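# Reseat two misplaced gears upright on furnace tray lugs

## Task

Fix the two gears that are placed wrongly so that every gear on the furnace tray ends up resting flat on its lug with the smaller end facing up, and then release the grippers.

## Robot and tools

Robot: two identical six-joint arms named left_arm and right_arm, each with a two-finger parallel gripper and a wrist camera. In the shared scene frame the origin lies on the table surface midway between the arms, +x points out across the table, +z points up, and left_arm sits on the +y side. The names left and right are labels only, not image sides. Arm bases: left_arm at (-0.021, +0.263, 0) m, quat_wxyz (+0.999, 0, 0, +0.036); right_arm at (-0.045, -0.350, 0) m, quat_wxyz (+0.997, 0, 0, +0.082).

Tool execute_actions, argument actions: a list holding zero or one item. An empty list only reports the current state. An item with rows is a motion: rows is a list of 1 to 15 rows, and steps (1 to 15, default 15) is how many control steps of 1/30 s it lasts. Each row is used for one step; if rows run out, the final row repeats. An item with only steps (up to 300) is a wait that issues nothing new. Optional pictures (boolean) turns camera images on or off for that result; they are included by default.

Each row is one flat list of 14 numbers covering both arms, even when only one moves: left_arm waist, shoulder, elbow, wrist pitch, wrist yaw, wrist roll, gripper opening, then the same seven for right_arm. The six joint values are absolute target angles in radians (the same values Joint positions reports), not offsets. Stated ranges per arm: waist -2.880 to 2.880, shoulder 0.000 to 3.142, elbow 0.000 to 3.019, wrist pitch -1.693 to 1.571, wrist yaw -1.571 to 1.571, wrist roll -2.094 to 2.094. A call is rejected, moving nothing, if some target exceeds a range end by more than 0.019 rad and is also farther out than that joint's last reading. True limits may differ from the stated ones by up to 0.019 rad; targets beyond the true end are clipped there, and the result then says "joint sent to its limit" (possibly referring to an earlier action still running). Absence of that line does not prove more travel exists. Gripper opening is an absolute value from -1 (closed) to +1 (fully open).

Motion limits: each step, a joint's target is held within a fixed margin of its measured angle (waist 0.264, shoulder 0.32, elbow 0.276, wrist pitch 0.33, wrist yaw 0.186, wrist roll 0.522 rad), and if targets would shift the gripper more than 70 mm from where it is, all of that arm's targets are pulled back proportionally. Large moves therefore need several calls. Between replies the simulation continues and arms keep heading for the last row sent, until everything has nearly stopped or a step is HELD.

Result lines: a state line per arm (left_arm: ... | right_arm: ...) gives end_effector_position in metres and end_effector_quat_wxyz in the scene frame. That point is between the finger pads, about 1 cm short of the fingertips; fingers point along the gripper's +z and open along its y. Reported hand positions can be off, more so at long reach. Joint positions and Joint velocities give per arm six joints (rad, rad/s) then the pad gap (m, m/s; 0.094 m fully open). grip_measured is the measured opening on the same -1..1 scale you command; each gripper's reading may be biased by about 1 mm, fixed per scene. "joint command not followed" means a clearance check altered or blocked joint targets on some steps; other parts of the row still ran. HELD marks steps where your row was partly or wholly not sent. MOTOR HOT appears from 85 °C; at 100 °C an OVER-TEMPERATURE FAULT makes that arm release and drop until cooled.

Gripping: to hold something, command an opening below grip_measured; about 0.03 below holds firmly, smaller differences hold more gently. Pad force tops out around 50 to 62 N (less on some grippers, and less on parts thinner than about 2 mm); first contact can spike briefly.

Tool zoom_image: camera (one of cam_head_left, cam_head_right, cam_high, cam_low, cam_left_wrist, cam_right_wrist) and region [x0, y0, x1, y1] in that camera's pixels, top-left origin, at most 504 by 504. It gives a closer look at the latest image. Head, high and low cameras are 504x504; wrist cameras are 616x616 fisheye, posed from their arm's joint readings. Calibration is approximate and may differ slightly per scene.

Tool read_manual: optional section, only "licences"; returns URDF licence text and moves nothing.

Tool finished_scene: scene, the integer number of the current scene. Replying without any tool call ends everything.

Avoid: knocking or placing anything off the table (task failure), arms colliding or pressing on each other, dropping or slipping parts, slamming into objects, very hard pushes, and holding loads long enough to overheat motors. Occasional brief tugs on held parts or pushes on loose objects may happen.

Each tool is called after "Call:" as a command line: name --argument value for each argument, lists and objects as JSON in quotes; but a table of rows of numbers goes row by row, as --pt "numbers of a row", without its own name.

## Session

Call:
execute_actions --actions '[]'

Call:
zoom_image --camera "cam_high" --region '[30,60,430,460]'

Scene clock: 0.00 s of 6880.00 s.
left_arm: end_effector_position=(+0.3423, +0.4236, +0.2761) grip_measured=+1.000 end_effector_quat_wxyz=(+0.378, -0.014, +0.921, -0.093) | right_arm: end_effector_position=(+0.3804, +0.2018, +0.1290) grip_measured=+1.000 end_effector_quat_wxyz=(+0.028, +0.283, +0.958, -0.021)
Joint positions: left_arm=[ 0.586  1.035  0.949 -0.908  0.589  0.45   0.094] | right_arm=[ 0.768  2.279  2.28  -1.591  0.067  1.506  0.094]
Joint velocities: left_arm=[-0.005 -0.015  0.002  0.002 -0.022 -0.051  0.   ] | right_arm=[-0.005 -0.015 -0.007 -0.002 -0.007 -0.095  0.   ]
camera_calibration (this result's frames):
cam_left_wrist: T_world_to_cam=[[-0.0510157, -0.983519, 0.173456, 0.389762], [-0.989851, 0.0267288, -0.139572, 0.367014], [0.132636, -0.178816, -0.974901, 0.421897], [0, 0, 0, 1]] pos_world=[0.327215, 0.44897, 0.394926]
cam_right_wrist: T_world_to_cam=[[-0.545479, -0.838098, 0.00666508, 0.380916], [-0.704456, 0.462777, 0.538126, 0.109881], [-0.454087, 0.288841, -0.842838, 0.344647], [0, 0, 0, 1]] pos_world=[0.441688, 0.168846, 0.228813]

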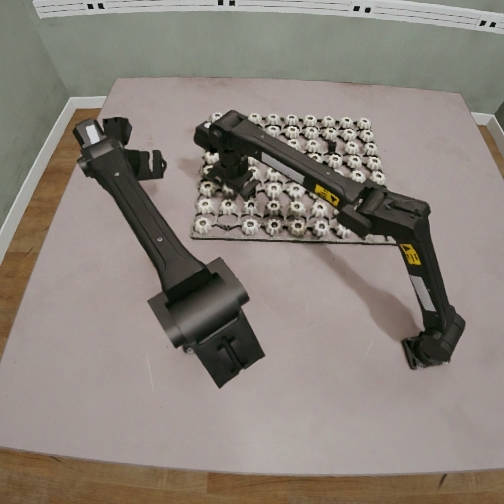

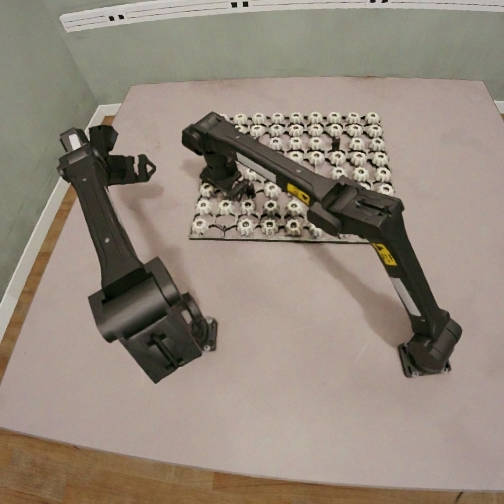

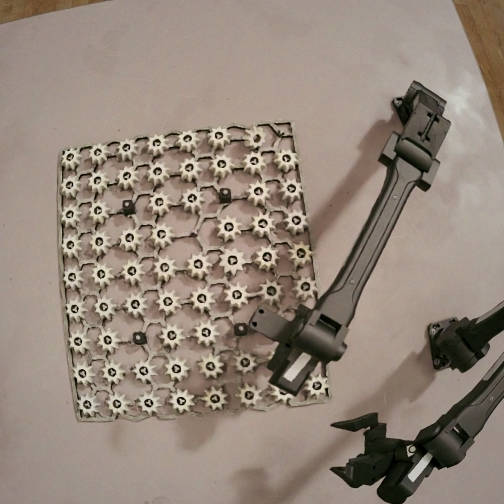

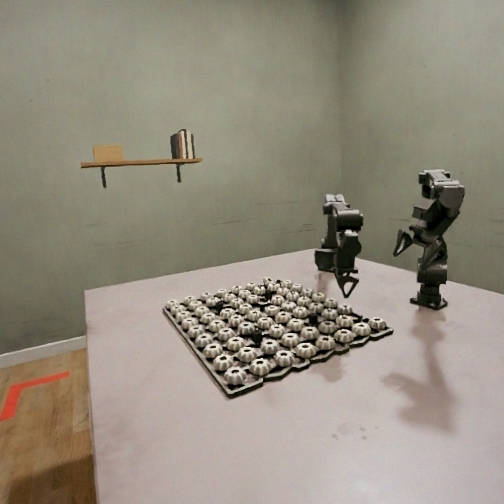

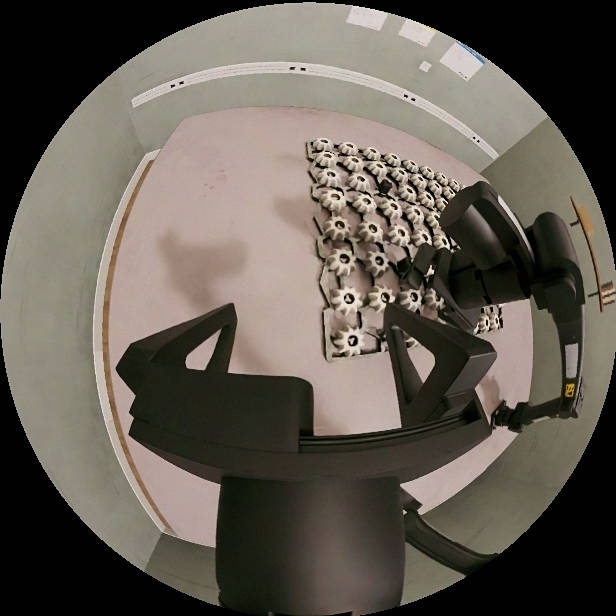

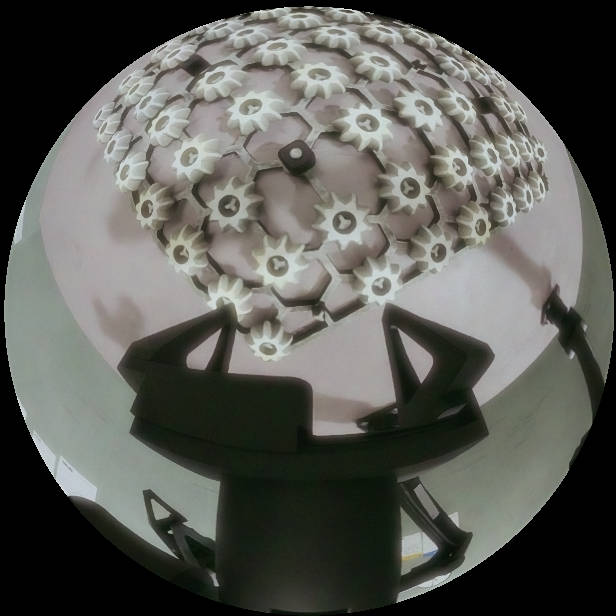

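Region (30, 60, 430, 460) of cam_high's 504x504 image, scaled by 1.260, with more detail than that image has.

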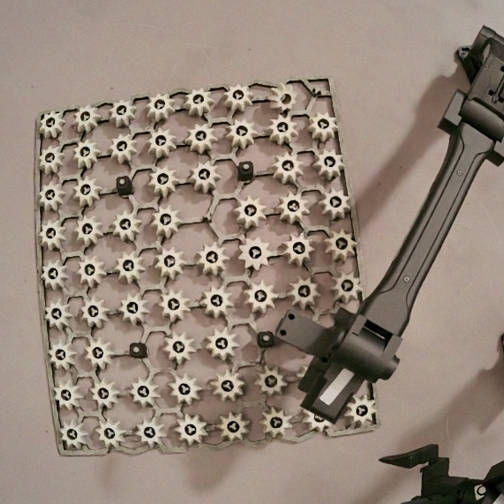

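Call:
execute_actions --actions '[{"rows":[[0.586,1.035,0.97,-0.908,0,0.25,0.5,0.006,1.556,1.19,-1.186,0,0,0.6]]}]' --pictures false

Call:
execute_actions --actions '[{"steps":45}]' --pictures false

Call:
execute_actions --actions '[{"rows":[[-0.557,1.86,1.64,-1.30,0,0.25,0.5,0.006,1.556,1.19,-1.186,0,0,0.6]]}]' --pictures false

Call:
execute_actions --actions '[{"steps":90}]'

Scene clock: 19.93 s of 6880.00 s.
left_arm: end_effector_position=(+0.2967, +0.5081, +0.2520) grip_measured=+0.503 end_effector_quat_wxyz=(+0.255, -0.184, +0.941, +0.126) | right_arm: end_effector_position=(+0.4610, +0.0127, +0.1458) grip_measured=+0.602 end_effector_quat_wxyz=(+0.039, +0.208, +0.977, +0.038)
Joint positions: left_arm=[ 0.585  1.035  0.949 -0.908  0.003  0.271  0.071] | right_arm=[ 0.461  1.937  1.753 -1.279  0.008  1.044  0.075]
Joint velocities: left_arm=[ 0.015 -0.005 -0.017  0.007 -0.007 -0.095  0.001] | right_arm=[-0.972 -0.855 -1.033  0.281 -0.066 -0.96   0.001]
Steps of this call (steps 1 to 90: nothing new was sent; then 16.43 s passed at rest; steps 91 to 105: all 15 steps of this action). Readings (joint positions):
91: left_arm=[0.584 1.035 0.949 -0.908 0.506 0.424] | right_arm=[0.763 2.271 2.263 -1.571 0.057 1.483]
92: left_arm=[0.582 1.034 0.949 -0.908 0.404 0.392] | right_arm=[0.759 2.252 2.225 -1.535 0.045 1.452]
94: left_arm=[0.583 1.035 0.949 -0.908 0.206 0.346] | right_arm=[0.737 2.212 2.150 -1.471 0.030 1.391]
98: left_arm=[0.585 1.035 0.949 -0.908 0.007 0.297] | right_arm=[0.661 2.123 2.005 -1.372 0.014 1.267]
105: the state above

Scene clock: 21.43 s of 6880.00 s.
left_arm: end_effector_position=(+0.2967, +0.5081, +0.2520) grip_measured=+0.503 end_effector_quat_wxyz=(+0.255, -0.187, +0.940, +0.126) | right_arm: end_effector_position=(+0.3832, -0.2754, +0.1205) grip_measured=+0.602 end_effector_quat_wxyz=(-0.007, -0.081, +0.997, -0.001)
Joint positions: left_arm=[ 0.585  1.035  0.949 -0.908  0.003  0.264  0.071] | right_arm=[ 0.011  1.557  1.171 -1.199  0.001  0.013  0.075]
Joint velocities: left_arm=[-0.005 -0.015  0.002  0.007 -0.066  0.037  0.   ] | right_arm=[ 0.005 -0.015 -0.012  0.007  0.007 -0.037 -0.   ]
Steps of this call (steps 1 to 45: the robot went on to your last target). Readings (joint positions):
1: left_arm=[0.585 1.035 0.949 -0.908 0.003 0.270] | right_arm=[0.428 1.907 1.717 -1.271 0.008 1.010]
2: left_arm=[0.585 1.035 0.949 -0.908 0.003 0.269] | right_arm=[0.394 1.877 1.680 -1.263 0.007 0.977]
4: left_arm=[0.585 1.035 0.949 -0.908 0.003 0.267] | right_arm=[0.322 1.814 1.604 -1.250 0.007 0.907]
8: left_arm=[0.585 1.035 0.949 -0.908 0.003 0.266] | right_arm=[0.164 1.688 1.439 -1.226 0.007 0.738]
45: the state above
All arms were judged still, so your last target was given up. Only a new action makes them travel on or press farther. Fingers that are still opening or closing keep moving.

Scene clock: 21.93 s of 6880.00 s.
left_arm: end_effector_position=(+0.4809, +0.3151, +0.1395) grip_measured=+0.503 end_effector_quat_wxyz=(+0.010, +0.081, +0.997, +0.004) | right_arm: end_effector_position=(+0.3832, -0.2754, +0.1205) grip_measured=+0.602 end_effector_quat_wxyz=(-0.007, -0.081, +0.997, -0.001)
Joint positions: left_arm=[ 0.029  1.692  1.391 -1.25  -0.005  0.264  0.071] | right_arm=[ 0.011  1.557  1.171 -1.199  0.001  0.013  0.075]
Joint velocities: left_arm=[-1.04   1.128  0.618 -0.09   0.022 -0.007 -0.   ] | right_arm=[-0.005 -0.015 -0.012 -0.002  0.007 -0.081  0.001]
Steps of this call (steps 1 to 15: all 15 steps of this action). Readings (joint positions):
1: left_arm=[0.575 1.047 0.962 -0.945 -0.003 0.264] | right_arm=[0.011 1.557 1.171 -1.199 0.001 0.013]
2: left_arm=[0.548 1.076 0.995 -1.016 -0.005 0.264] | right_arm=[0.011 1.557 1.171 -1.199 0.001 0.013]
4: left_arm=[0.463 1.168 1.073 -1.119 -0.005 0.264] | right_arm=[0.011 1.557 1.171 -1.199 0.001 0.013]
8: left_arm=[0.289 1.373 1.211 -1.205 -0.005 0.264] | right_arm=[0.011 1.557 1.171 -1.199 0.001 0.013]
15: the state above

Scene clock: 24.93 s of 6880.00 s.
left_arm: end_effector_position=(+0.4836, +0.0013, +0.1304) grip_measured=+0.503 end_effector_quat_wxyz=(+0.010, +0.362, +0.932, -0.002) | right_arm: end_effector_position=(+0.3832, -0.2754, +0.1205) grip_measured=+0.602 end_effector_quat_wxyz=(-0.007, -0.081, +0.997, -0.001)
Joint positions: left_arm=[-0.55   1.859  1.6   -1.291  0.002  0.264  0.071] | right_arm=[ 0.011  1.557  1.171 -1.199  0.001  0.013  0.075]
Joint velocities: left_arm=[-0.015  0.005 -0.007 -0.002  0.007 -0.022 -0.001] | right_arm=[-0.005 -0.005 -0.002  0.002  0.007  0.007 -0.   ]
Steps of this call (steps 1 to 45: the robot went on to your last target; steps 46 to 90: nothing new was sent). Readings (joint positions):
1: left_arm=[-0.006 1.727 1.412 -1.252 -0.005 0.264] | right_arm=[0.011 1.557 1.171 -1.199 0.001 0.013]
2: left_arm=[-0.042 1.759 1.429 -1.254 -0.005 0.264] | right_arm=[0.011 1.557 1.171 -1.199 0.001 0.013]
4: left_arm=[-0.116 1.807 1.454 -1.257 -0.005 0.264] | right_arm=[0.011 1.557 1.171 -1.199 0.001 0.013]
8: left_arm=[-0.269 1.854 1.476 -1.263 -0.005 0.264] | right_arm=[0.011 1.557 1.171 -1.199 0.001 0.013]
90: the state above
All arms were judged still, so your last target was given up. Only a new action makes them travel on or press farther. Fingers that are still opening or closing keep moving.
camera_calibration (this result's frames):
cam_left_wrist: T_world_to_cam=[[-0.682585, -0.730776, -0.00655183, 0.335503], [-0.596468, 0.551909, 0.582772, 0.212664], [-0.42226, 0.4017, -0.812609, 0.432041], [0, 0, 0, 1]] pos_world=[0.53829, -0.0457439, 0.229344]
cam_right_wrist: T_world_to_cam=[[0.157768, -0.987353, -0.0156347, -0.325266], [-0.785552, -0.135084, 0.603872, 0.19576], [-0.598346, -0.0829895, -0.796928, 0.423893], [0, 0, 0, 1]] pos_world=[0.458731, -0.259529, 0.214513]

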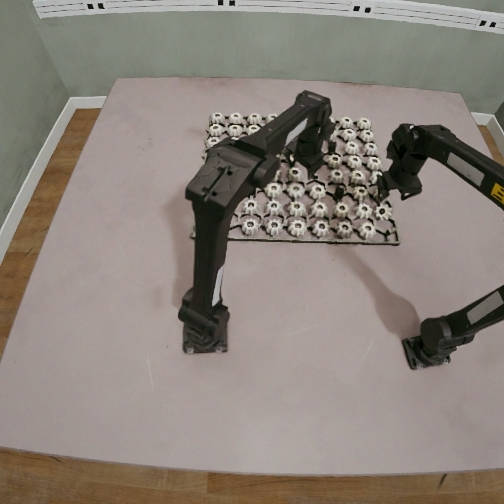

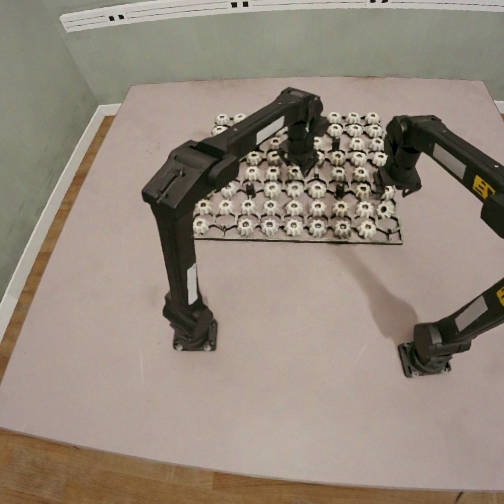

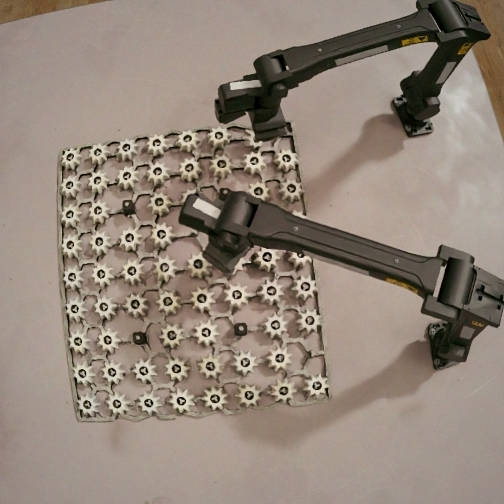

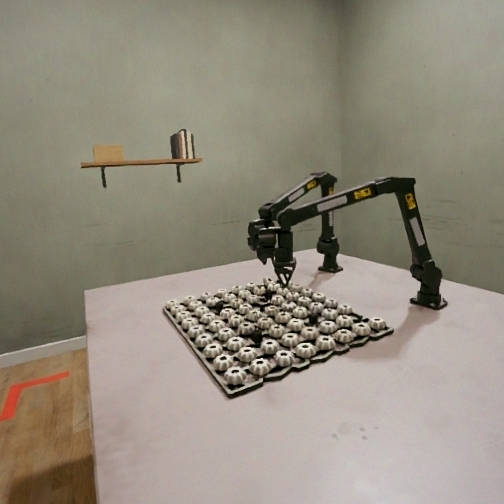

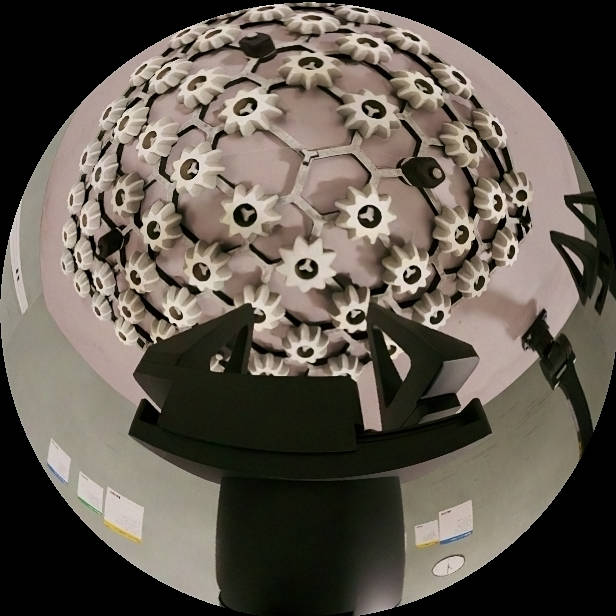

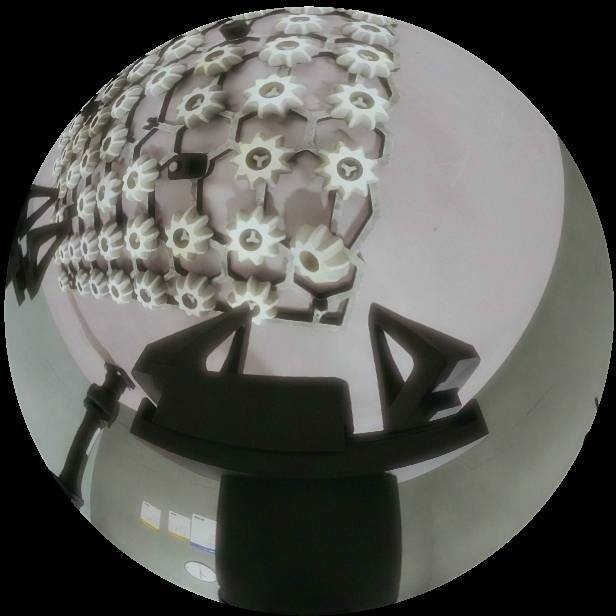

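Call:
execute_actions --actions '[{"rows":[[-0.535,1.86,1.64,-1.30,0,0.25,0.5,-0.008,1.556,1.19,-1.186,0,0.91,0.6]]}]' --pictures false

Call:
execute_actions --actions '[{"rows":[[-0.535,1.867,1.585,-1.268,0,0.25,0.5,-0.008,1.567,1.161,-1.175,0,0.91,0.6],[-0.535,1.874,1.57,-1.245,0,0.25,0.5,-0.008,1.577,1.15,-1.15,0,0.91,0.6],[-0.535,1.881,1.555,-1.222,0,0.25,0.5,-0.008,1.588,1.14,-1.126,0,0.91,0.6],[-0.535,1.888,1.54,-1.2,0,0.25,0.5,-0.008,1.598,1.13,-1.10,0,0.91,0.6],[-0.535,1.895,1.525,-1.177,0,0.25,0.5,-0.008,1.608,1.12,-1.077,0,0.91,0.6],[-0.535,1.902,1.51,-1.154,0,0.25,0.5,-0.008,1.619,1.109,-1.053,0,0.91,0.6],[-0.535,1.909,1.495,-1.131,0,0.25,0.5,-0.008,1.629,1.099,-1.028,0,0.91,0.6],[-0.535,1.916,1.48,-1.108,0,0.25,0.5,-0.008,1.639,1.089,-1.004,0,0.91,0.6],[-0.535,1.923,1.465,-1.085,0,0.25,0.5,-0.008,1.65,1.078,-0.98,0,0.91,0.6],[-0.535,1.93,1.45,-1.062,0,0.25,0.5,-0.008,1.66,1.068,-0.955,0,0.91,0.6]]}]' --pictures false

Call:
execute_actions --actions '[{"steps":30}]'

Scene clock: 58.60 s of 6880.00 s.
left_arm: end_effector_position=(+0.4859, +0.0057, +0.1304) grip_measured=+0.503 end_effector_quat_wxyz=(+0.010, +0.358, +0.934, -0.002) | right_arm: end_effector_position=(+0.3842, -0.2818, +0.1205) grip_measured=+0.602 end_effector_quat_wxyz=(-0.006, +0.340, +0.940, -0.004)
Joint positions: left_arm=[-0.541  1.859  1.6   -1.291  0.002  0.264  0.071] | right_arm=[-0.004  1.557  1.171 -1.199  0.001  0.853  0.075]
Joint velocities: left_arm=[-0.005  0.005 -0.012  0.007  0.022  0.051  0.001] | right_arm=[-0.005 -0.005 -0.002  0.007 -0.007  0.286  0.001]
Steps of this call (steps 1 to 90: nothing new was sent; then 30.17 s passed at rest; steps 91 to 105: all 15 steps of this action). Readings (joint positions):
91: left_arm=[-0.550 1.859 1.600 -1.291 0.002 0.264] | right_arm=[0.011 1.557 1.171 -1.199 0.001 0.087]
92: left_arm=[-0.549 1.859 1.600 -1.291 0.002 0.264] | right_arm=[0.010 1.557 1.171 -1.199 0.001 0.186]
94: left_arm=[-0.547 1.859 1.600 -1.291 0.002 0.264] | right_arm=[0.006 1.557 1.171 -1.199 0.001 0.380]
98: left_arm=[-0.543 1.859 1.600 -1.291 0.002 0.264] | right_arm=[-0.003 1.557 1.171 -1.199 0.001 0.684]
105: the state above

Scene clock: 59.10 s of 6880.00 s.
left_arm: end_effector_position=(+0.4795, +0.0090, +0.0412) grip_measured=+0.503 end_effector_quat_wxyz=(+0.009, +0.358, +0.934, -0.002) | right_arm: end_effector_position=(+0.3847, -0.2818, +0.0321) grip_measured=+0.602 end_effector_quat_wxyz=(-0.009, +0.360, +0.933, -0.006)
Joint positions: left_arm=[-0.541  1.927  1.452 -1.077  0.002  0.264  0.071] | right_arm=[-0.004  1.678  1.058 -0.973  0.001  0.897  0.075]
Joint velocities: left_arm=[ 0.005  0.21  -0.076  0.017 -0.051  0.007  0.   ] | right_arm=[-0.005  0.112 -0.056  0.027 -0.051 -0.007  0.   ]
Steps of this call (steps 1 to 15: all 15 steps of this action). Readings (joint positions):
1: left_arm=[-0.541 1.859 1.599 -1.289 0.002 0.264] | right_arm=[-0.004 1.557 1.170 -1.197 0.001 0.862]
2: left_arm=[-0.541 1.859 1.596 -1.281 0.002 0.264] | right_arm=[-0.004 1.557 1.166 -1.189 0.001 0.869]
4: left_arm=[-0.541 1.859 1.580 -1.247 0.002 0.264] | right_arm=[-0.004 1.560 1.152 -1.155 0.001 0.879]
8: left_arm=[-0.541 1.866 1.521 -1.162 0.002 0.264] | right_arm=[-0.004 1.594 1.113 -1.064 0.001 0.890]
15: the state above

Scene clock: 60.10 s of 6880.00 s.
left_arm: end_effector_position=(+0.4784, +0.0095, +0.0345) grip_measured=+0.503 end_effector_quat_wxyz=(+0.005, +0.358, +0.934, -0.001) | right_arm: end_effector_position=(+0.3852, -0.2817, +0.0318) grip_measured=+0.602 end_effector_quat_wxyz=(-0.008, +0.361, +0.933, -0.005)
Joint positions: left_arm=[-0.541  1.937  1.448 -1.072  0.002  0.264  0.071] | right_arm=[-0.004  1.678  1.057 -0.968  0.001  0.897  0.075]
Joint velocities: left_arm=[-0.015  0.005 -0.002 -0.007 -0.022  0.022 -0.001] | right_arm=[-0.005  0.005  0.012  0.007  0.11  -0.007 -0.   ]
Steps of this call (steps 1 to 30: the robot went on to your last target). Readings (joint positions):
1: left_arm=[-0.541 1.933 1.449 -1.076 0.002 0.264] | right_arm=[-0.004 1.680 1.057 -0.971 0.001 0.897]
2: left_arm=[-0.541 1.936 1.448 -1.076 0.002 0.264] | right_arm=[-0.004 1.680 1.057 -0.971 0.001 0.897]
4: left_arm=[-0.541 1.937 1.448 -1.075 0.002 0.264] | right_arm=[-0.004 1.678 1.057 -0.968 0.001 0.897]
8: left_arm=[-0.541 1.937 1.448 -1.072 0.002 0.264] | right_arm=[-0.004 1.678 1.057 -0.968 0.001 0.897]
30: the state above
All arms were judged still, so your last target was given up. Only a new action makes them travel on or press farther. Fingers that are still opening or closing keep moving.
camera_calibration (this result's frames):
cam_left_wrist: T_world_to_cam=[[-0.676194, -0.736714, -0.00386657, 0.334248], [-0.596095, 0.544027, 0.590512, 0.260571], [-0.432935, 0.401606, -0.807019, 0.353523], [0, 0, 0, 1]] pos_world=[0.534394, -0.0374895, 0.132722]
cam_right_wrist: T_world_to_cam=[[-0.674973, -0.737841, -0.00146127, 0.0573974], [-0.590352, 0.538861, 0.600927, 0.364827], [-0.442601, 0.406472, -0.799303, 0.431821], [0, 0, 0, 1]] pos_world=[0.445242, -0.329764, 0.126005]

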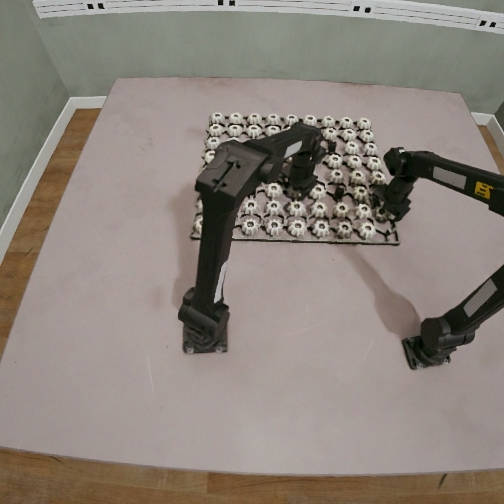

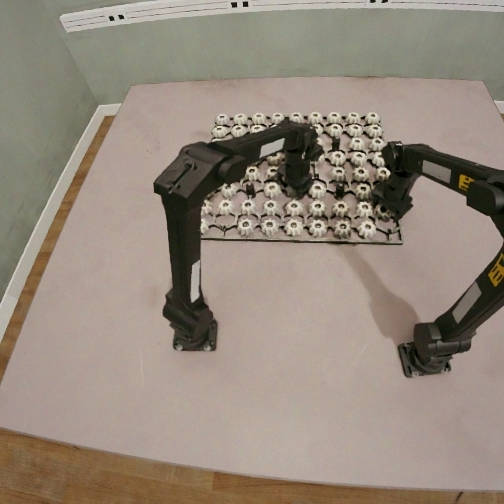

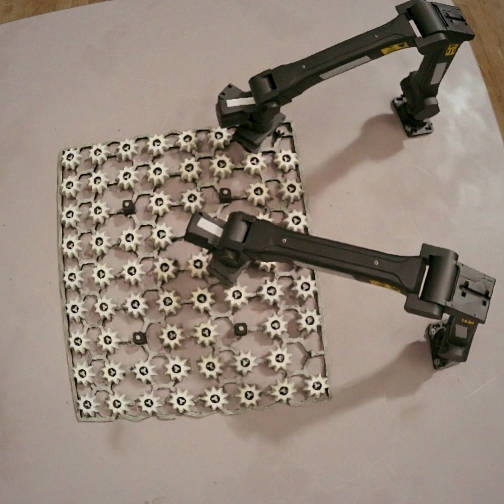

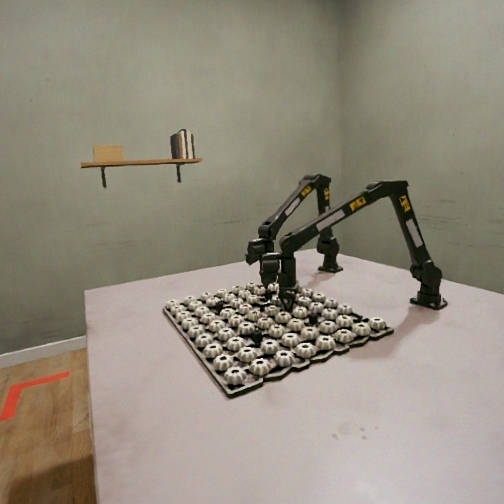

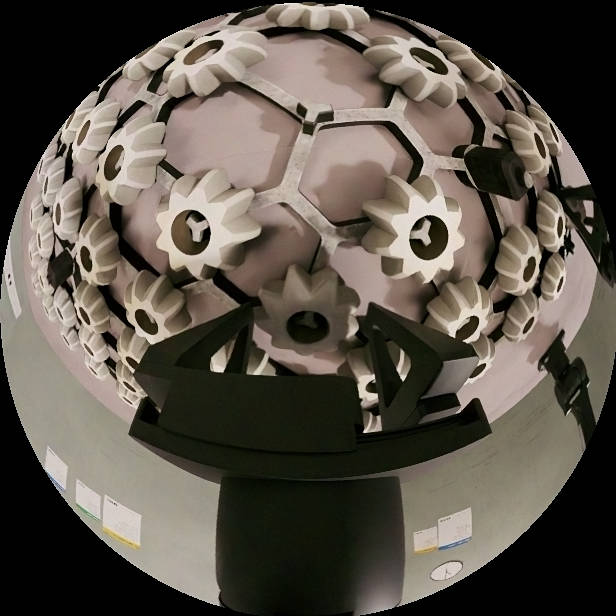

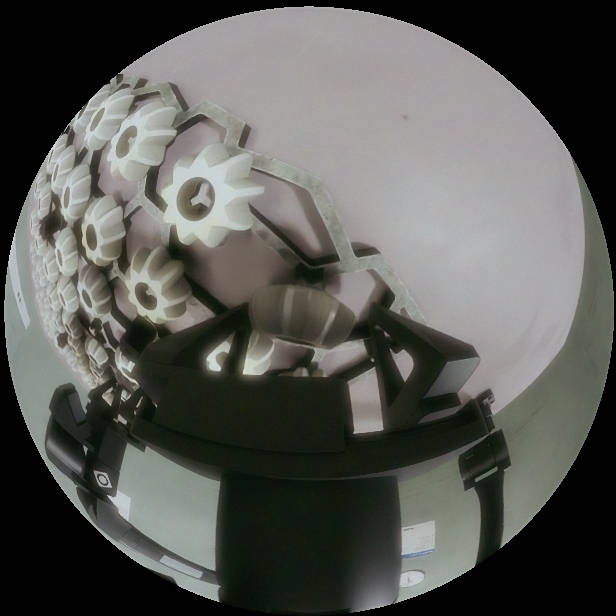

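Call:
execute_actions --actions '[{"rows":[[-0.535,1.93,1.45,-1.062,0,0.25,0.1,-0.008,1.66,1.068,-0.955,0,0.91,0.05]]}]' --pictures false

Call:
execute_actions --actions '[{"rows":[[-0.535,1.92,1.49,-1.085,0,0.25,0.1,-0.008,1.65,1.068,-0.975,0,0.91,0.05],[-0.535,1.91,1.51,-1.108,0,0.25,0.1,-0.008,1.635,1.068,-0.99,0,0.91,0.05],[-0.535,1.90,1.53,-1.131,0,0.25,0.1,-0.008,1.62,1.068,-1.005,0,0.91,0.05],[-0.535,1.89,1.55,-1.154,0,0.25,0.1,-0.008,1.605,1.068,-1.02,0,0.91,0.05],[-0.535,1.88,1.57,-1.177,0,0.25,0.1,-0.008,1.59,1.068,-1.035,0,0.91,0.05],[-0.535,1.87,1.59,-1.2,0,0.25,0.1,-0.008,1.575,1.068,-1.05,0,0.91,0.05],[-0.535,1.86,1.61,-1.222,0,0.25,0.1,-0.008,1.56,1.068,-1.065,0,0.91,0.05],[-0.535,1.85,1.63,-1.245,0,0.25,0.1,-0.008,1.545,1.068,-1.08,0,0.91,0.05],[-0.535,1.85,1.64,-1.268,0,0.25,0.1,-0.008,1.53,1.068,-1.095,0,0.91,0.05],[-0.535,1.85,1.64,-1.30,0,0.25,0.1,-0.008,1.52,1.068,-1.11,0,0.91,0.05]]}]' --pictures false

Call:
execute_actions --actions '[{"rows":[[-0.535,0.36,0.70,-0.30,0,0,0.1,-0.42,1.52,1.068,-1.11,0,0.91,0.05]]}]' --pictures false

Call:
execute_actions --actions '[{"steps":45}]' --pictures false

Call:
execute_actions --actions '[{"rows":[[-1.68,0.36,0.70,-0.30,0,0,0.1,-0.42,1.54,1.068,-1.09,0,0.91,0.05],[-1.68,0.36,0.70,-0.30,0,0,0.1,-0.42,1.56,1.068,-1.07,0,0.91,0.05],[-1.68,0.36,0.70,-0.30,0,0,0.1,-0.42,1.58,1.068,-1.05,0,0.91,0.05],[-1.68,0.36,0.70,-0.30,0,0,0.1,-0.42,1.60,1.068,-1.03,0,0.91,0.05],[-1.68,0.36,0.70,-0.30,0,0,0.1,-0.42,1.62,1.068,-1.01,0,0.91,0.05],[-1.68,0.36,0.70,-0.30,0,0,0.1,-0.42,1.64,1.068,-0.99,0,0.91,0.05],[-1.68,0.36,0.70,-0.30,0,0,0.1,-0.42,1.66,1.068,-0.97,0,0.91,0.05],[-1.68,0.36,0.70,-0.30,0,0,0.1,-0.42,1.675,1.068,-0.95,0,0.91,0.05]]}]' --pictures false

Call:
execute_actions --actions '[{"steps":45}]'

Scene clock: 89.70 s of 6880.00 s.
left_arm: end_effector_position=(+0.4789, +0.0099, +0.0345) grip_measured=+0.201 end_effector_quat_wxyz=(+0.006, +0.358, +0.934, -0.000) | right_arm: end_effector_position=(+0.3862, -0.2810, +0.0319) grip_measured=+0.193 end_effector_quat_wxyz=(-0.006, +0.361, +0.933, -0.003)
Joint positions: left_arm=[-0.541  1.937  1.448 -1.071 -0.001  0.263  0.056] | right_arm=[-0.004  1.677  1.057 -0.964 -0.002  0.898  0.056]
Joint velocities: left_arm=[-0.005  0.005  0.007  0.012  0.022 -0.022 -0.001] | right_arm=[-0.005 -0.015 -0.007 -0.012 -0.022 -0.037 -0.   ]
Steps of this call (steps 1 to 90: nothing new was sent; then 26.10 s passed at rest; steps 91 to 105: all 15 steps of this action). Readings (joint positions):
91: left_arm=[-0.541 1.937 1.448 -1.072 0.002 0.264] | right_arm=[-0.004 1.678 1.057 -0.968 0.001 0.897]
92: left_arm=[-0.541 1.937 1.448 -1.071 -0.001 0.263] | right_arm=[-0.004 1.678 1.057 -0.965 -0.001 0.898]
94: left_arm=[-0.541 1.937 1.448 -1.071 -0.001 0.263] | right_arm=[-0.004 1.677 1.057 -0.964 -0.002 0.898]
98: left_arm=[-0.541 1.937 1.448 -1.071 -0.001 0.263] | right_arm=[-0.004 1.677 1.057 -0.964 -0.002 0.898]
105: the state above

Scene clock: 90.20 s of 6880.00 s.
left_arm: end_effector_position=(+0.4718, +0.0141, +0.0893) grip_measured=+0.201 end_effector_quat_wxyz=(-0.031, +0.357, +0.934, +0.004) | right_arm: end_effector_position=(+0.3619, -0.2848, +0.0912) grip_measured=+0.193 end_effector_quat_wxyz=(-0.002, +0.361, +0.933, +0.000)
Joint positions: left_arm=[-0.54   1.903  1.551 -1.282 -0.001  0.263  0.056] | right_arm=[-0.004  1.528  1.053 -1.098 -0.002  0.898  0.056]
Joint velocities: left_arm=[-0.005 -0.151  0.168 -0.168 -0.007  0.051  0.   ] | right_arm=[-0.005 -0.181 -0.007 -0.022 -0.066 -0.007 -0.001]
Steps of this call (steps 1 to 15: all 15 steps of this action). Readings (joint positions):
1: left_arm=[-0.541 1.937 1.448 -1.071 -0.001 0.263] | right_arm=[-0.004 1.677 1.057 -0.964 -0.002 0.898]
2: left_arm=[-0.541 1.937 1.449 -1.075 -0.001 0.263] | right_arm=[-0.004 1.676 1.057 -0.965 -0.002 0.898]
4: left_arm=[-0.540 1.937 1.457 -1.095 -0.002 0.263] | right_arm=[-0.004 1.671 1.057 -0.982 -0.002 0.898]
8: left_arm=[-0.540 1.932 1.498 -1.169 -0.001 0.263] | right_arm=[-0.004 1.630 1.054 -1.037 -0.002 0.898]
15: the state above

Scene clock: 90.70 s of 6880.00 s.
left_arm: end_effector_position=(+0.3440, +0.0785, +0.2527) grip_measured=+0.201 end_effector_quat_wxyz=(+0.458, +0.223, +0.855, -0.098) | right_arm: end_effector_position=(+0.3465, -0.4767, +0.0882) grip_measured=+0.193 end_effector_quat_wxyz=(-0.004, +0.568, +0.823, -0.005)
Joint positions: left_arm=[-0.54   0.875  0.68  -0.402 -0.001  0.044  0.056] | right_arm=[-0.471  1.535  1.052 -1.099  0.008  0.9    0.056]
Joint velocities: left_arm=[-0.005 -1.578 -0.007  0.261 -0.007 -0.125 -0.   ] | right_arm=[ 0.278 -0.024 -0.007 -0.017 -0.051 -0.022 -0.001]
Steps of this call (steps 1 to 15: all 15 steps of this action). Readings (joint positions):
1: left_arm=[-0.540 1.879 1.519 -1.228 -0.001 0.232] | right_arm=[-0.015 1.524 1.053 -1.098 -0.008 0.898]
2: left_arm=[-0.540 1.828 1.443 -1.114 -0.001 0.195] | right_arm=[-0.034 1.524 1.053 -1.098 -0.013 0.898]
4: left_arm=[-0.540 1.700 1.267 -0.928 -0.001 0.141] | right_arm=[-0.111 1.527 1.052 -1.098 -0.013 0.898]
8: left_arm=[-0.540 1.377 0.901 -0.561 -0.001 0.074] | right_arm=[-0.321 1.534 1.052 -1.098 -0.006 0.898]
15: the state above

Scene clock: 92.20 s of 6880.00 s.
left_arm: end_effector_position=(+0.2507, +0.1256, +0.4436) grip_measured=+0.201 end_effector_quat_wxyz=(+0.684, +0.170, +0.692, -0.157) | right_arm: end_effector_position=(+0.3535, -0.4523, +0.0882) grip_measured=+0.193 end_effector_quat_wxyz=(-0.005, +0.544, +0.839, -0.001)
Joint positions: left_arm=[-0.54   0.376  0.68  -0.319 -0.001  0.015  0.056] | right_arm=[-0.413  1.535  1.052 -1.099 -0.001  0.9    0.056]
Joint velocities: left_arm=[ 0.005 -0.015  0.007 -0.007  0.022 -0.051 -0.001] | right_arm=[-0.005 -0.015 -0.002  0.002  0.037 -0.007 -0.001]
Steps of this call (steps 1 to 45: the robot went on to your last target). Readings (joint positions):
1: left_arm=[-0.540 0.821 0.680 -0.392 -0.001 0.042] | right_arm=[-0.460 1.535 1.052 -1.099 0.006 0.900]
2: left_arm=[-0.540 0.767 0.680 -0.384 -0.001 0.041] | right_arm=[-0.448 1.535 1.052 -1.099 0.004 0.900]
4: left_arm=[-0.540 0.660 0.680 -0.374 -0.001 0.039] | right_arm=[-0.425 1.535 1.052 -1.099 0.000 0.900]
8: left_arm=[-0.540 0.448 0.680 -0.352 -0.001 0.030] | right_arm=[-0.412 1.535 1.052 -1.099 -0.001 0.900]
45: the state above
All arms were judged still, so your last target was given up. Only a new action makes them travel on or press farther. Fingers that are still opening or closing keep moving.

Scene clock: 92.70 s of 6880.00 s.
left_arm: end_effector_position=(-0.0467, -0.0406, +0.4436) grip_measured=+0.202 end_effector_quat_wxyz=(+0.477, +0.528, +0.478, -0.515) | right_arm: end_effector_position=(+0.3718, -0.4576, +0.0149) grip_measured=+0.193 end_effector_quat_wxyz=(-0.026, +0.544, +0.839, -0.009)
Joint positions: left_arm=[-1.718  0.376  0.68  -0.319  0.013  0.012  0.056] | right_arm=[-0.414  1.715  1.051 -0.963 -0.     0.9    0.056]
Joint velocities: left_arm=[-0.484 -0.015 -0.012 -0.007  0.007 -0.037  0.001] | right_arm=[ 0.005 -0.063  0.002  0.007  0.037 -0.007 -0.   ]
Steps of this call (steps 1 to 15: all 15 steps of this action). Readings (joint positions):
1: left_arm=[-0.561 0.376 0.680 -0.319 -0.013 0.013] | right_arm=[-0.413 1.535 1.052 -1.099 -0.001 0.900]
2: left_arm=[-0.618 0.376 0.680 -0.319 -0.019 0.012] | right_arm=[-0.413 1.538 1.052 -1.097 -0.001 0.900]
4: left_arm=[-0.787 0.376 0.680 -0.319 -0.010 0.012] | right_arm=[-0.413 1.551 1.052 -1.078 -0.001 0.900]
8: left_arm=[-1.172 0.376 0.680 -0.319 -0.001 0.012] | right_arm=[-0.413 1.625 1.052 -1.002 -0.001 0.900]
15: the state above

Scene clock: 94.20 s of 6880.00 s.
left_arm: end_effector_position=(-0.0339, -0.0414, +0.4436) grip_measured=+0.202 end_effector_quat_wxyz=(+0.489, +0.517, +0.490, -0.503) | right_arm: end_effector_position=(+0.3725, -0.4578, +0.0166) grip_measured=+0.193 end_effector_quat_wxyz=(-0.024, +0.544, +0.839, -0.008)
Joint positions: left_arm=[-1.683  0.376  0.68  -0.319  0.001  0.012  0.056] | right_arm=[-0.414  1.71   1.051 -0.962 -0.     0.9    0.056]
Joint velocities: left_arm=[-0.005  0.005 -0.022 -0.007  0.007  0.022 -0.   ] | right_arm=[ 0.005 -0.005  0.022 -0.007  0.007 -0.007 -0.   ]
Steps of this call (steps 1 to 30: the robot went on to your last target; steps 31 to 45: nothing new was sent). Readings (joint positions):
1: left_arm=[-1.724 0.376 0.680 -0.319 0.013 0.012] | right_arm=[-0.414 1.713 1.051 -0.963 -0.000 0.900]
2: left_arm=[-1.720 0.376 0.680 -0.319 0.009 0.012] | right_arm=[-0.414 1.712 1.051 -0.962 -0.000 0.900]
4: left_arm=[-1.700 0.376 0.680 -0.319 0.003 0.012] | right_arm=[-0.414 1.710 1.051 -0.962 -0.000 0.900]
8: left_arm=[-1.683 0.376 0.680 -0.319 0.001 0.012] | right_arm=[-0.414 1.710 1.051 -0.962 -0.000 0.900]
45: the state above
All arms were judged still, so your last target was given up. Only a new action makes them travel on or press farther. Fingers that are still opening or closing keep moving.
camera_calibration (this result's frames):
cam_left_wrist: T_world_to_cam=[[-0.999032, 0.0378314, -0.0224522, -0.0187371], [0.0408662, 0.609126, -0.79202, 0.378902], [-0.016287, -0.792171, -0.610082, 0.359604], [0, 0, 0, 1]] pos_world=[-0.0283464, 0.0547772, 0.519065]
cam_right_wrist: T_world_to_cam=[[-0.914111, -0.404824, 0.0227809, 0.159979], [-0.305616, 0.724839, 0.61742, 0.440108], [-0.266459, 0.557428, -0.786304, 0.48893], [0, 0, 0, 1]] pos_world=[0.411023, -0.526787, 0.109072]

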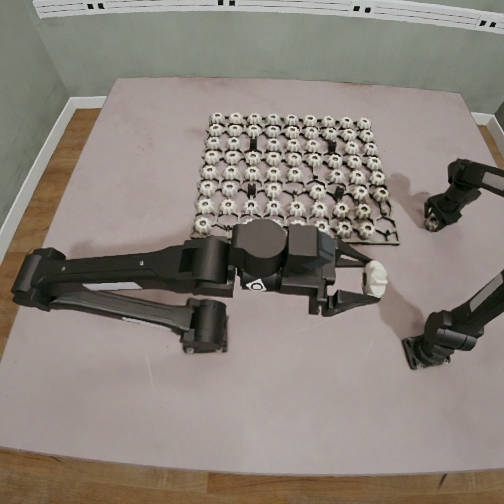

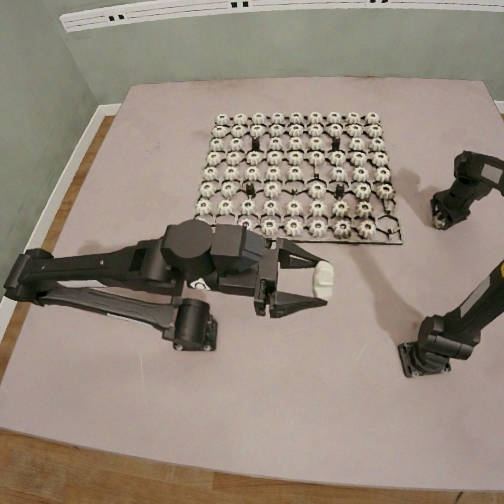

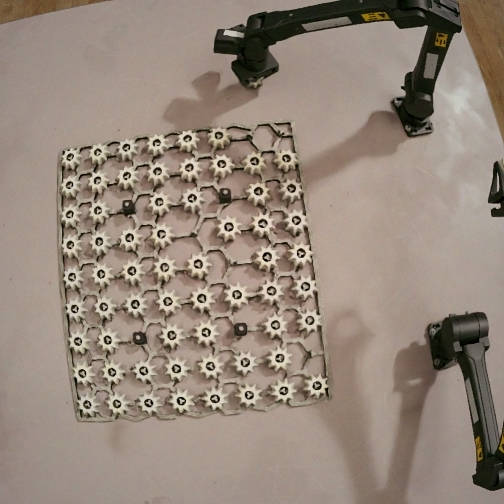

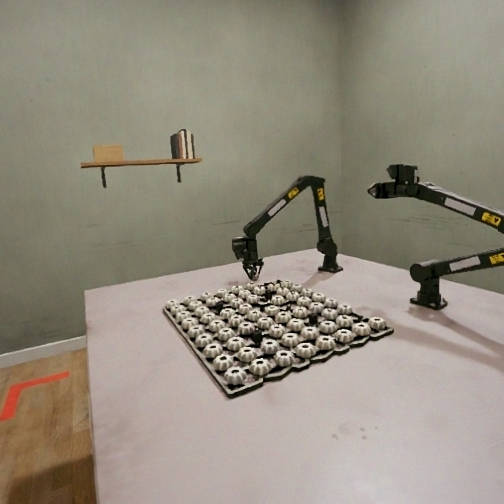

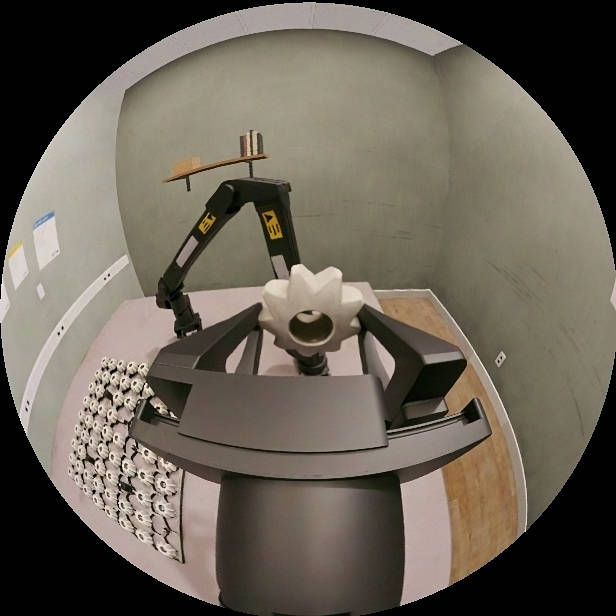

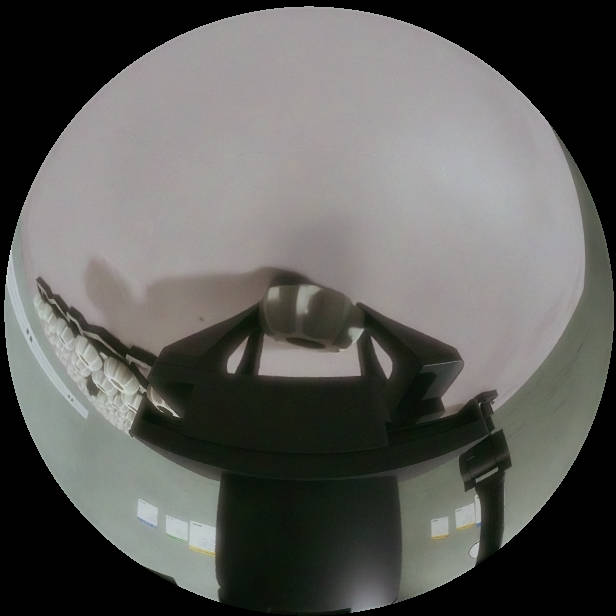

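Call:
execute_actions --actions '[{"rows":[[-1.68,0.36,0.70,-0.30,0,0,0.1,-0.42,1.675,1.068,-0.95,0,0.91,0.9]]}]' --pictures false

Call:
execute_actions --actions '[{"steps":25}]'

Scene clock: 102.77 s of 6880.00 s.
left_arm: end_effector_position=(-0.0339, -0.0414, +0.4436) grip_measured=+0.202 end_effector_quat_wxyz=(+0.489, +0.517, +0.490, -0.503) | right_arm: end_effector_position=(+0.3745, -0.4583, +0.0245) grip_measured=+0.898 end_effector_quat_wxyz=(-0.015, +0.544, +0.839, -0.005)
Joint positions: left_arm=[-1.683  0.376  0.68  -0.319  0.001  0.012  0.056] | right_arm=[-0.414  1.691  1.051 -0.962 -0.     0.9    0.089]
Joint velocities: left_arm=[-0.005 -0.005 -0.012  0.002 -0.007 -0.037 -0.001] | right_arm=[-0.005 -0.015 -0.012 -0.002 -0.037 -0.007 -0.   ]
Steps of this call (steps 1 to 90: nothing new was sent; then 5.07 s passed at rest; steps 91 to 105: all 15 steps of this action). Readings (joint positions):
91: left_arm=[-1.683 0.376 0.680 -0.319 0.001 0.012] | right_arm=[-0.414 1.710 1.051 -0.962 -0.000 0.900]
92: left_arm=[-1.683 0.376 0.680 -0.319 0.001 0.012] | right_arm=[-0.414 1.709 1.051 -0.962 -0.000 0.900]
94: left_arm=[-1.683 0.376 0.680 -0.319 0.001 0.012] | right_arm=[-0.414 1.704 1.051 -0.962 -0.000 0.900]
98: left_arm=[-1.683 0.376 0.680 -0.319 0.001 0.012] | right_arm=[-0.414 1.694 1.051 -0.962 -0.000 0.900]
105: the state above

Scene clock: 103.60 s of 6880.00 s.
left_arm: end_effector_position=(-0.0339, -0.0414, +0.4436) grip_measured=+0.202 end_effector_quat_wxyz=(+0.489, +0.517, +0.490, -0.503) | right_arm: end_effector_position=(+0.3745, -0.4583, +0.0245) grip_measured=+0.898 end_effector_quat_wxyz=(-0.015, +0.544, +0.839, -0.005)
Joint positions: left_arm=[-1.683  0.376  0.68  -0.319  0.001  0.012  0.056] | right_arm=[-0.414  1.691  1.051 -0.962 -0.     0.9    0.089]
Joint velocities: left_arm=[-0.015 -0.005 -0.032  0.007 -0.051  0.022  0.001] | right_arm=[-0.005  0.005 -0.012  0.002 -0.022  0.007 -0.001]
Steps of this call (steps 1 to 15: the robot went on to your last target; steps 16 to 25: nothing new was sent). Readings (joint positions):
1: left_arm=[-1.683 0.376 0.680 -0.319 0.001 0.012] | right_arm=[-0.414 1.691 1.051 -0.962 -0.000 0.900]
2: left_arm=[-1.683 0.376 0.680 -0.319 0.001 0.012] | right_arm=[-0.414 1.691 1.051 -0.962 -0.000 0.900]
4: left_arm=[-1.683 0.376 0.680 -0.319 0.001 0.012] | right_arm=[-0.414 1.691 1.051 -0.962 -0.000 0.900]
8: left_arm=[-1.683 0.376 0.680 -0.319 0.001 0.012] | right_arm=[-0.414 1.691 1.051 -0.962 -0.000 0.900]
25: the state above
All arms were judged still, so your last target was given up. Only a new action makes them travel on or press farther. Fingers that are still opening or closing keep moving.
camera_calibration (this result's frames):
cam_left_wrist: T_world_to_cam=[[-0.999032, 0.0378314, -0.0224522, -0.0187371], [0.0408662, 0.609126, -0.79202, 0.378902], [-0.016287, -0.792171, -0.610082, 0.359604], [0, 0, 0, 1]] pos_world=[-0.0283464, 0.0547772, 0.519065]
cam_right_wrist: T_world_to_cam=[[-0.914393, -0.404752, 0.00780655, 0.161953], [-0.316939, 0.727742, 0.608228, 0.442069], [-0.251862, 0.553685, -0.793724, 0.488919], [0, 0, 0, 1]] pos_world=[0.411338, -0.526868, 0.117924]

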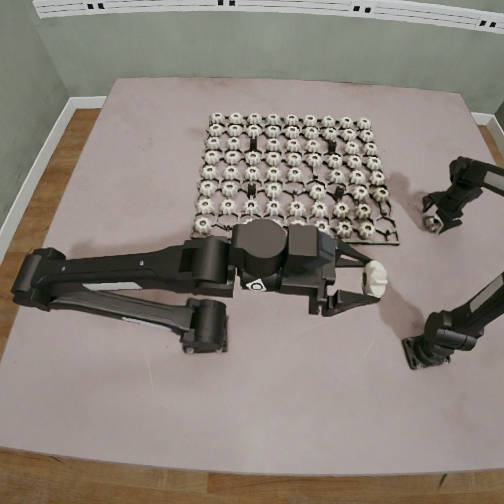

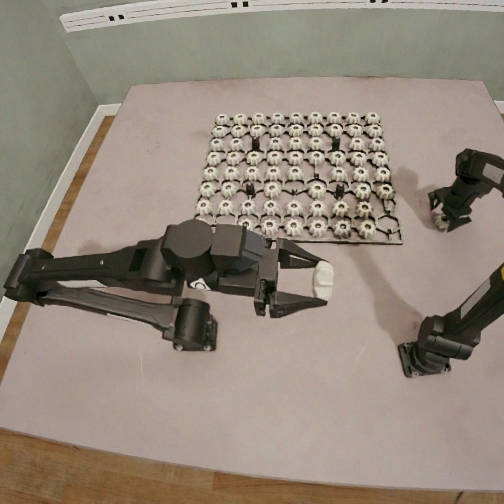

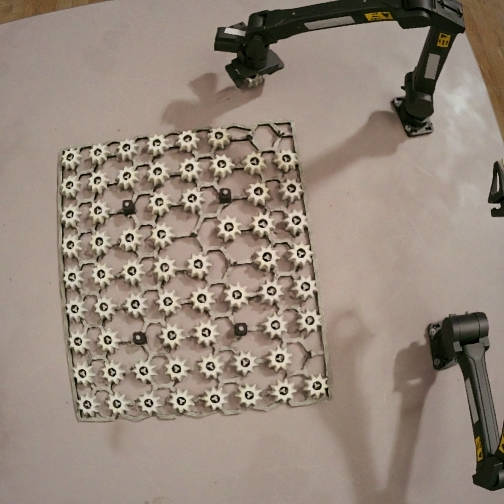

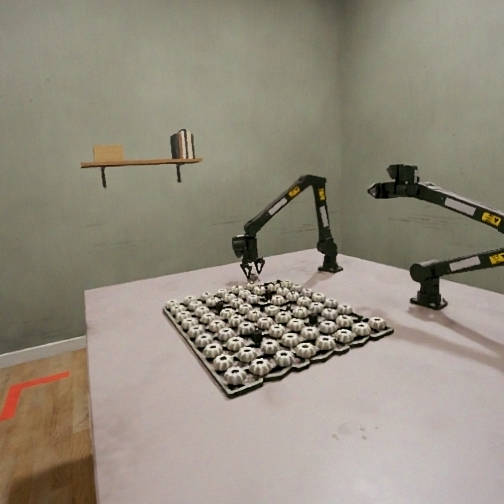

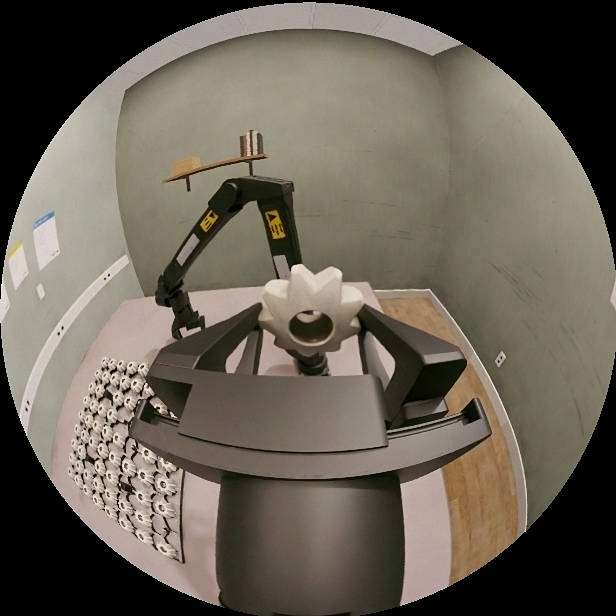

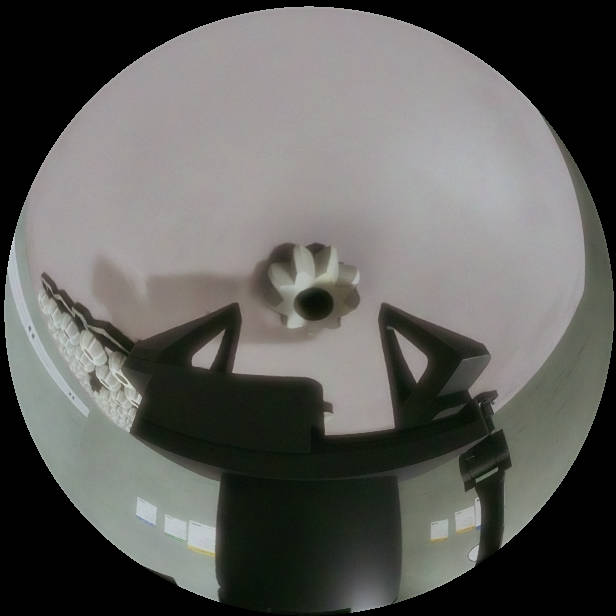

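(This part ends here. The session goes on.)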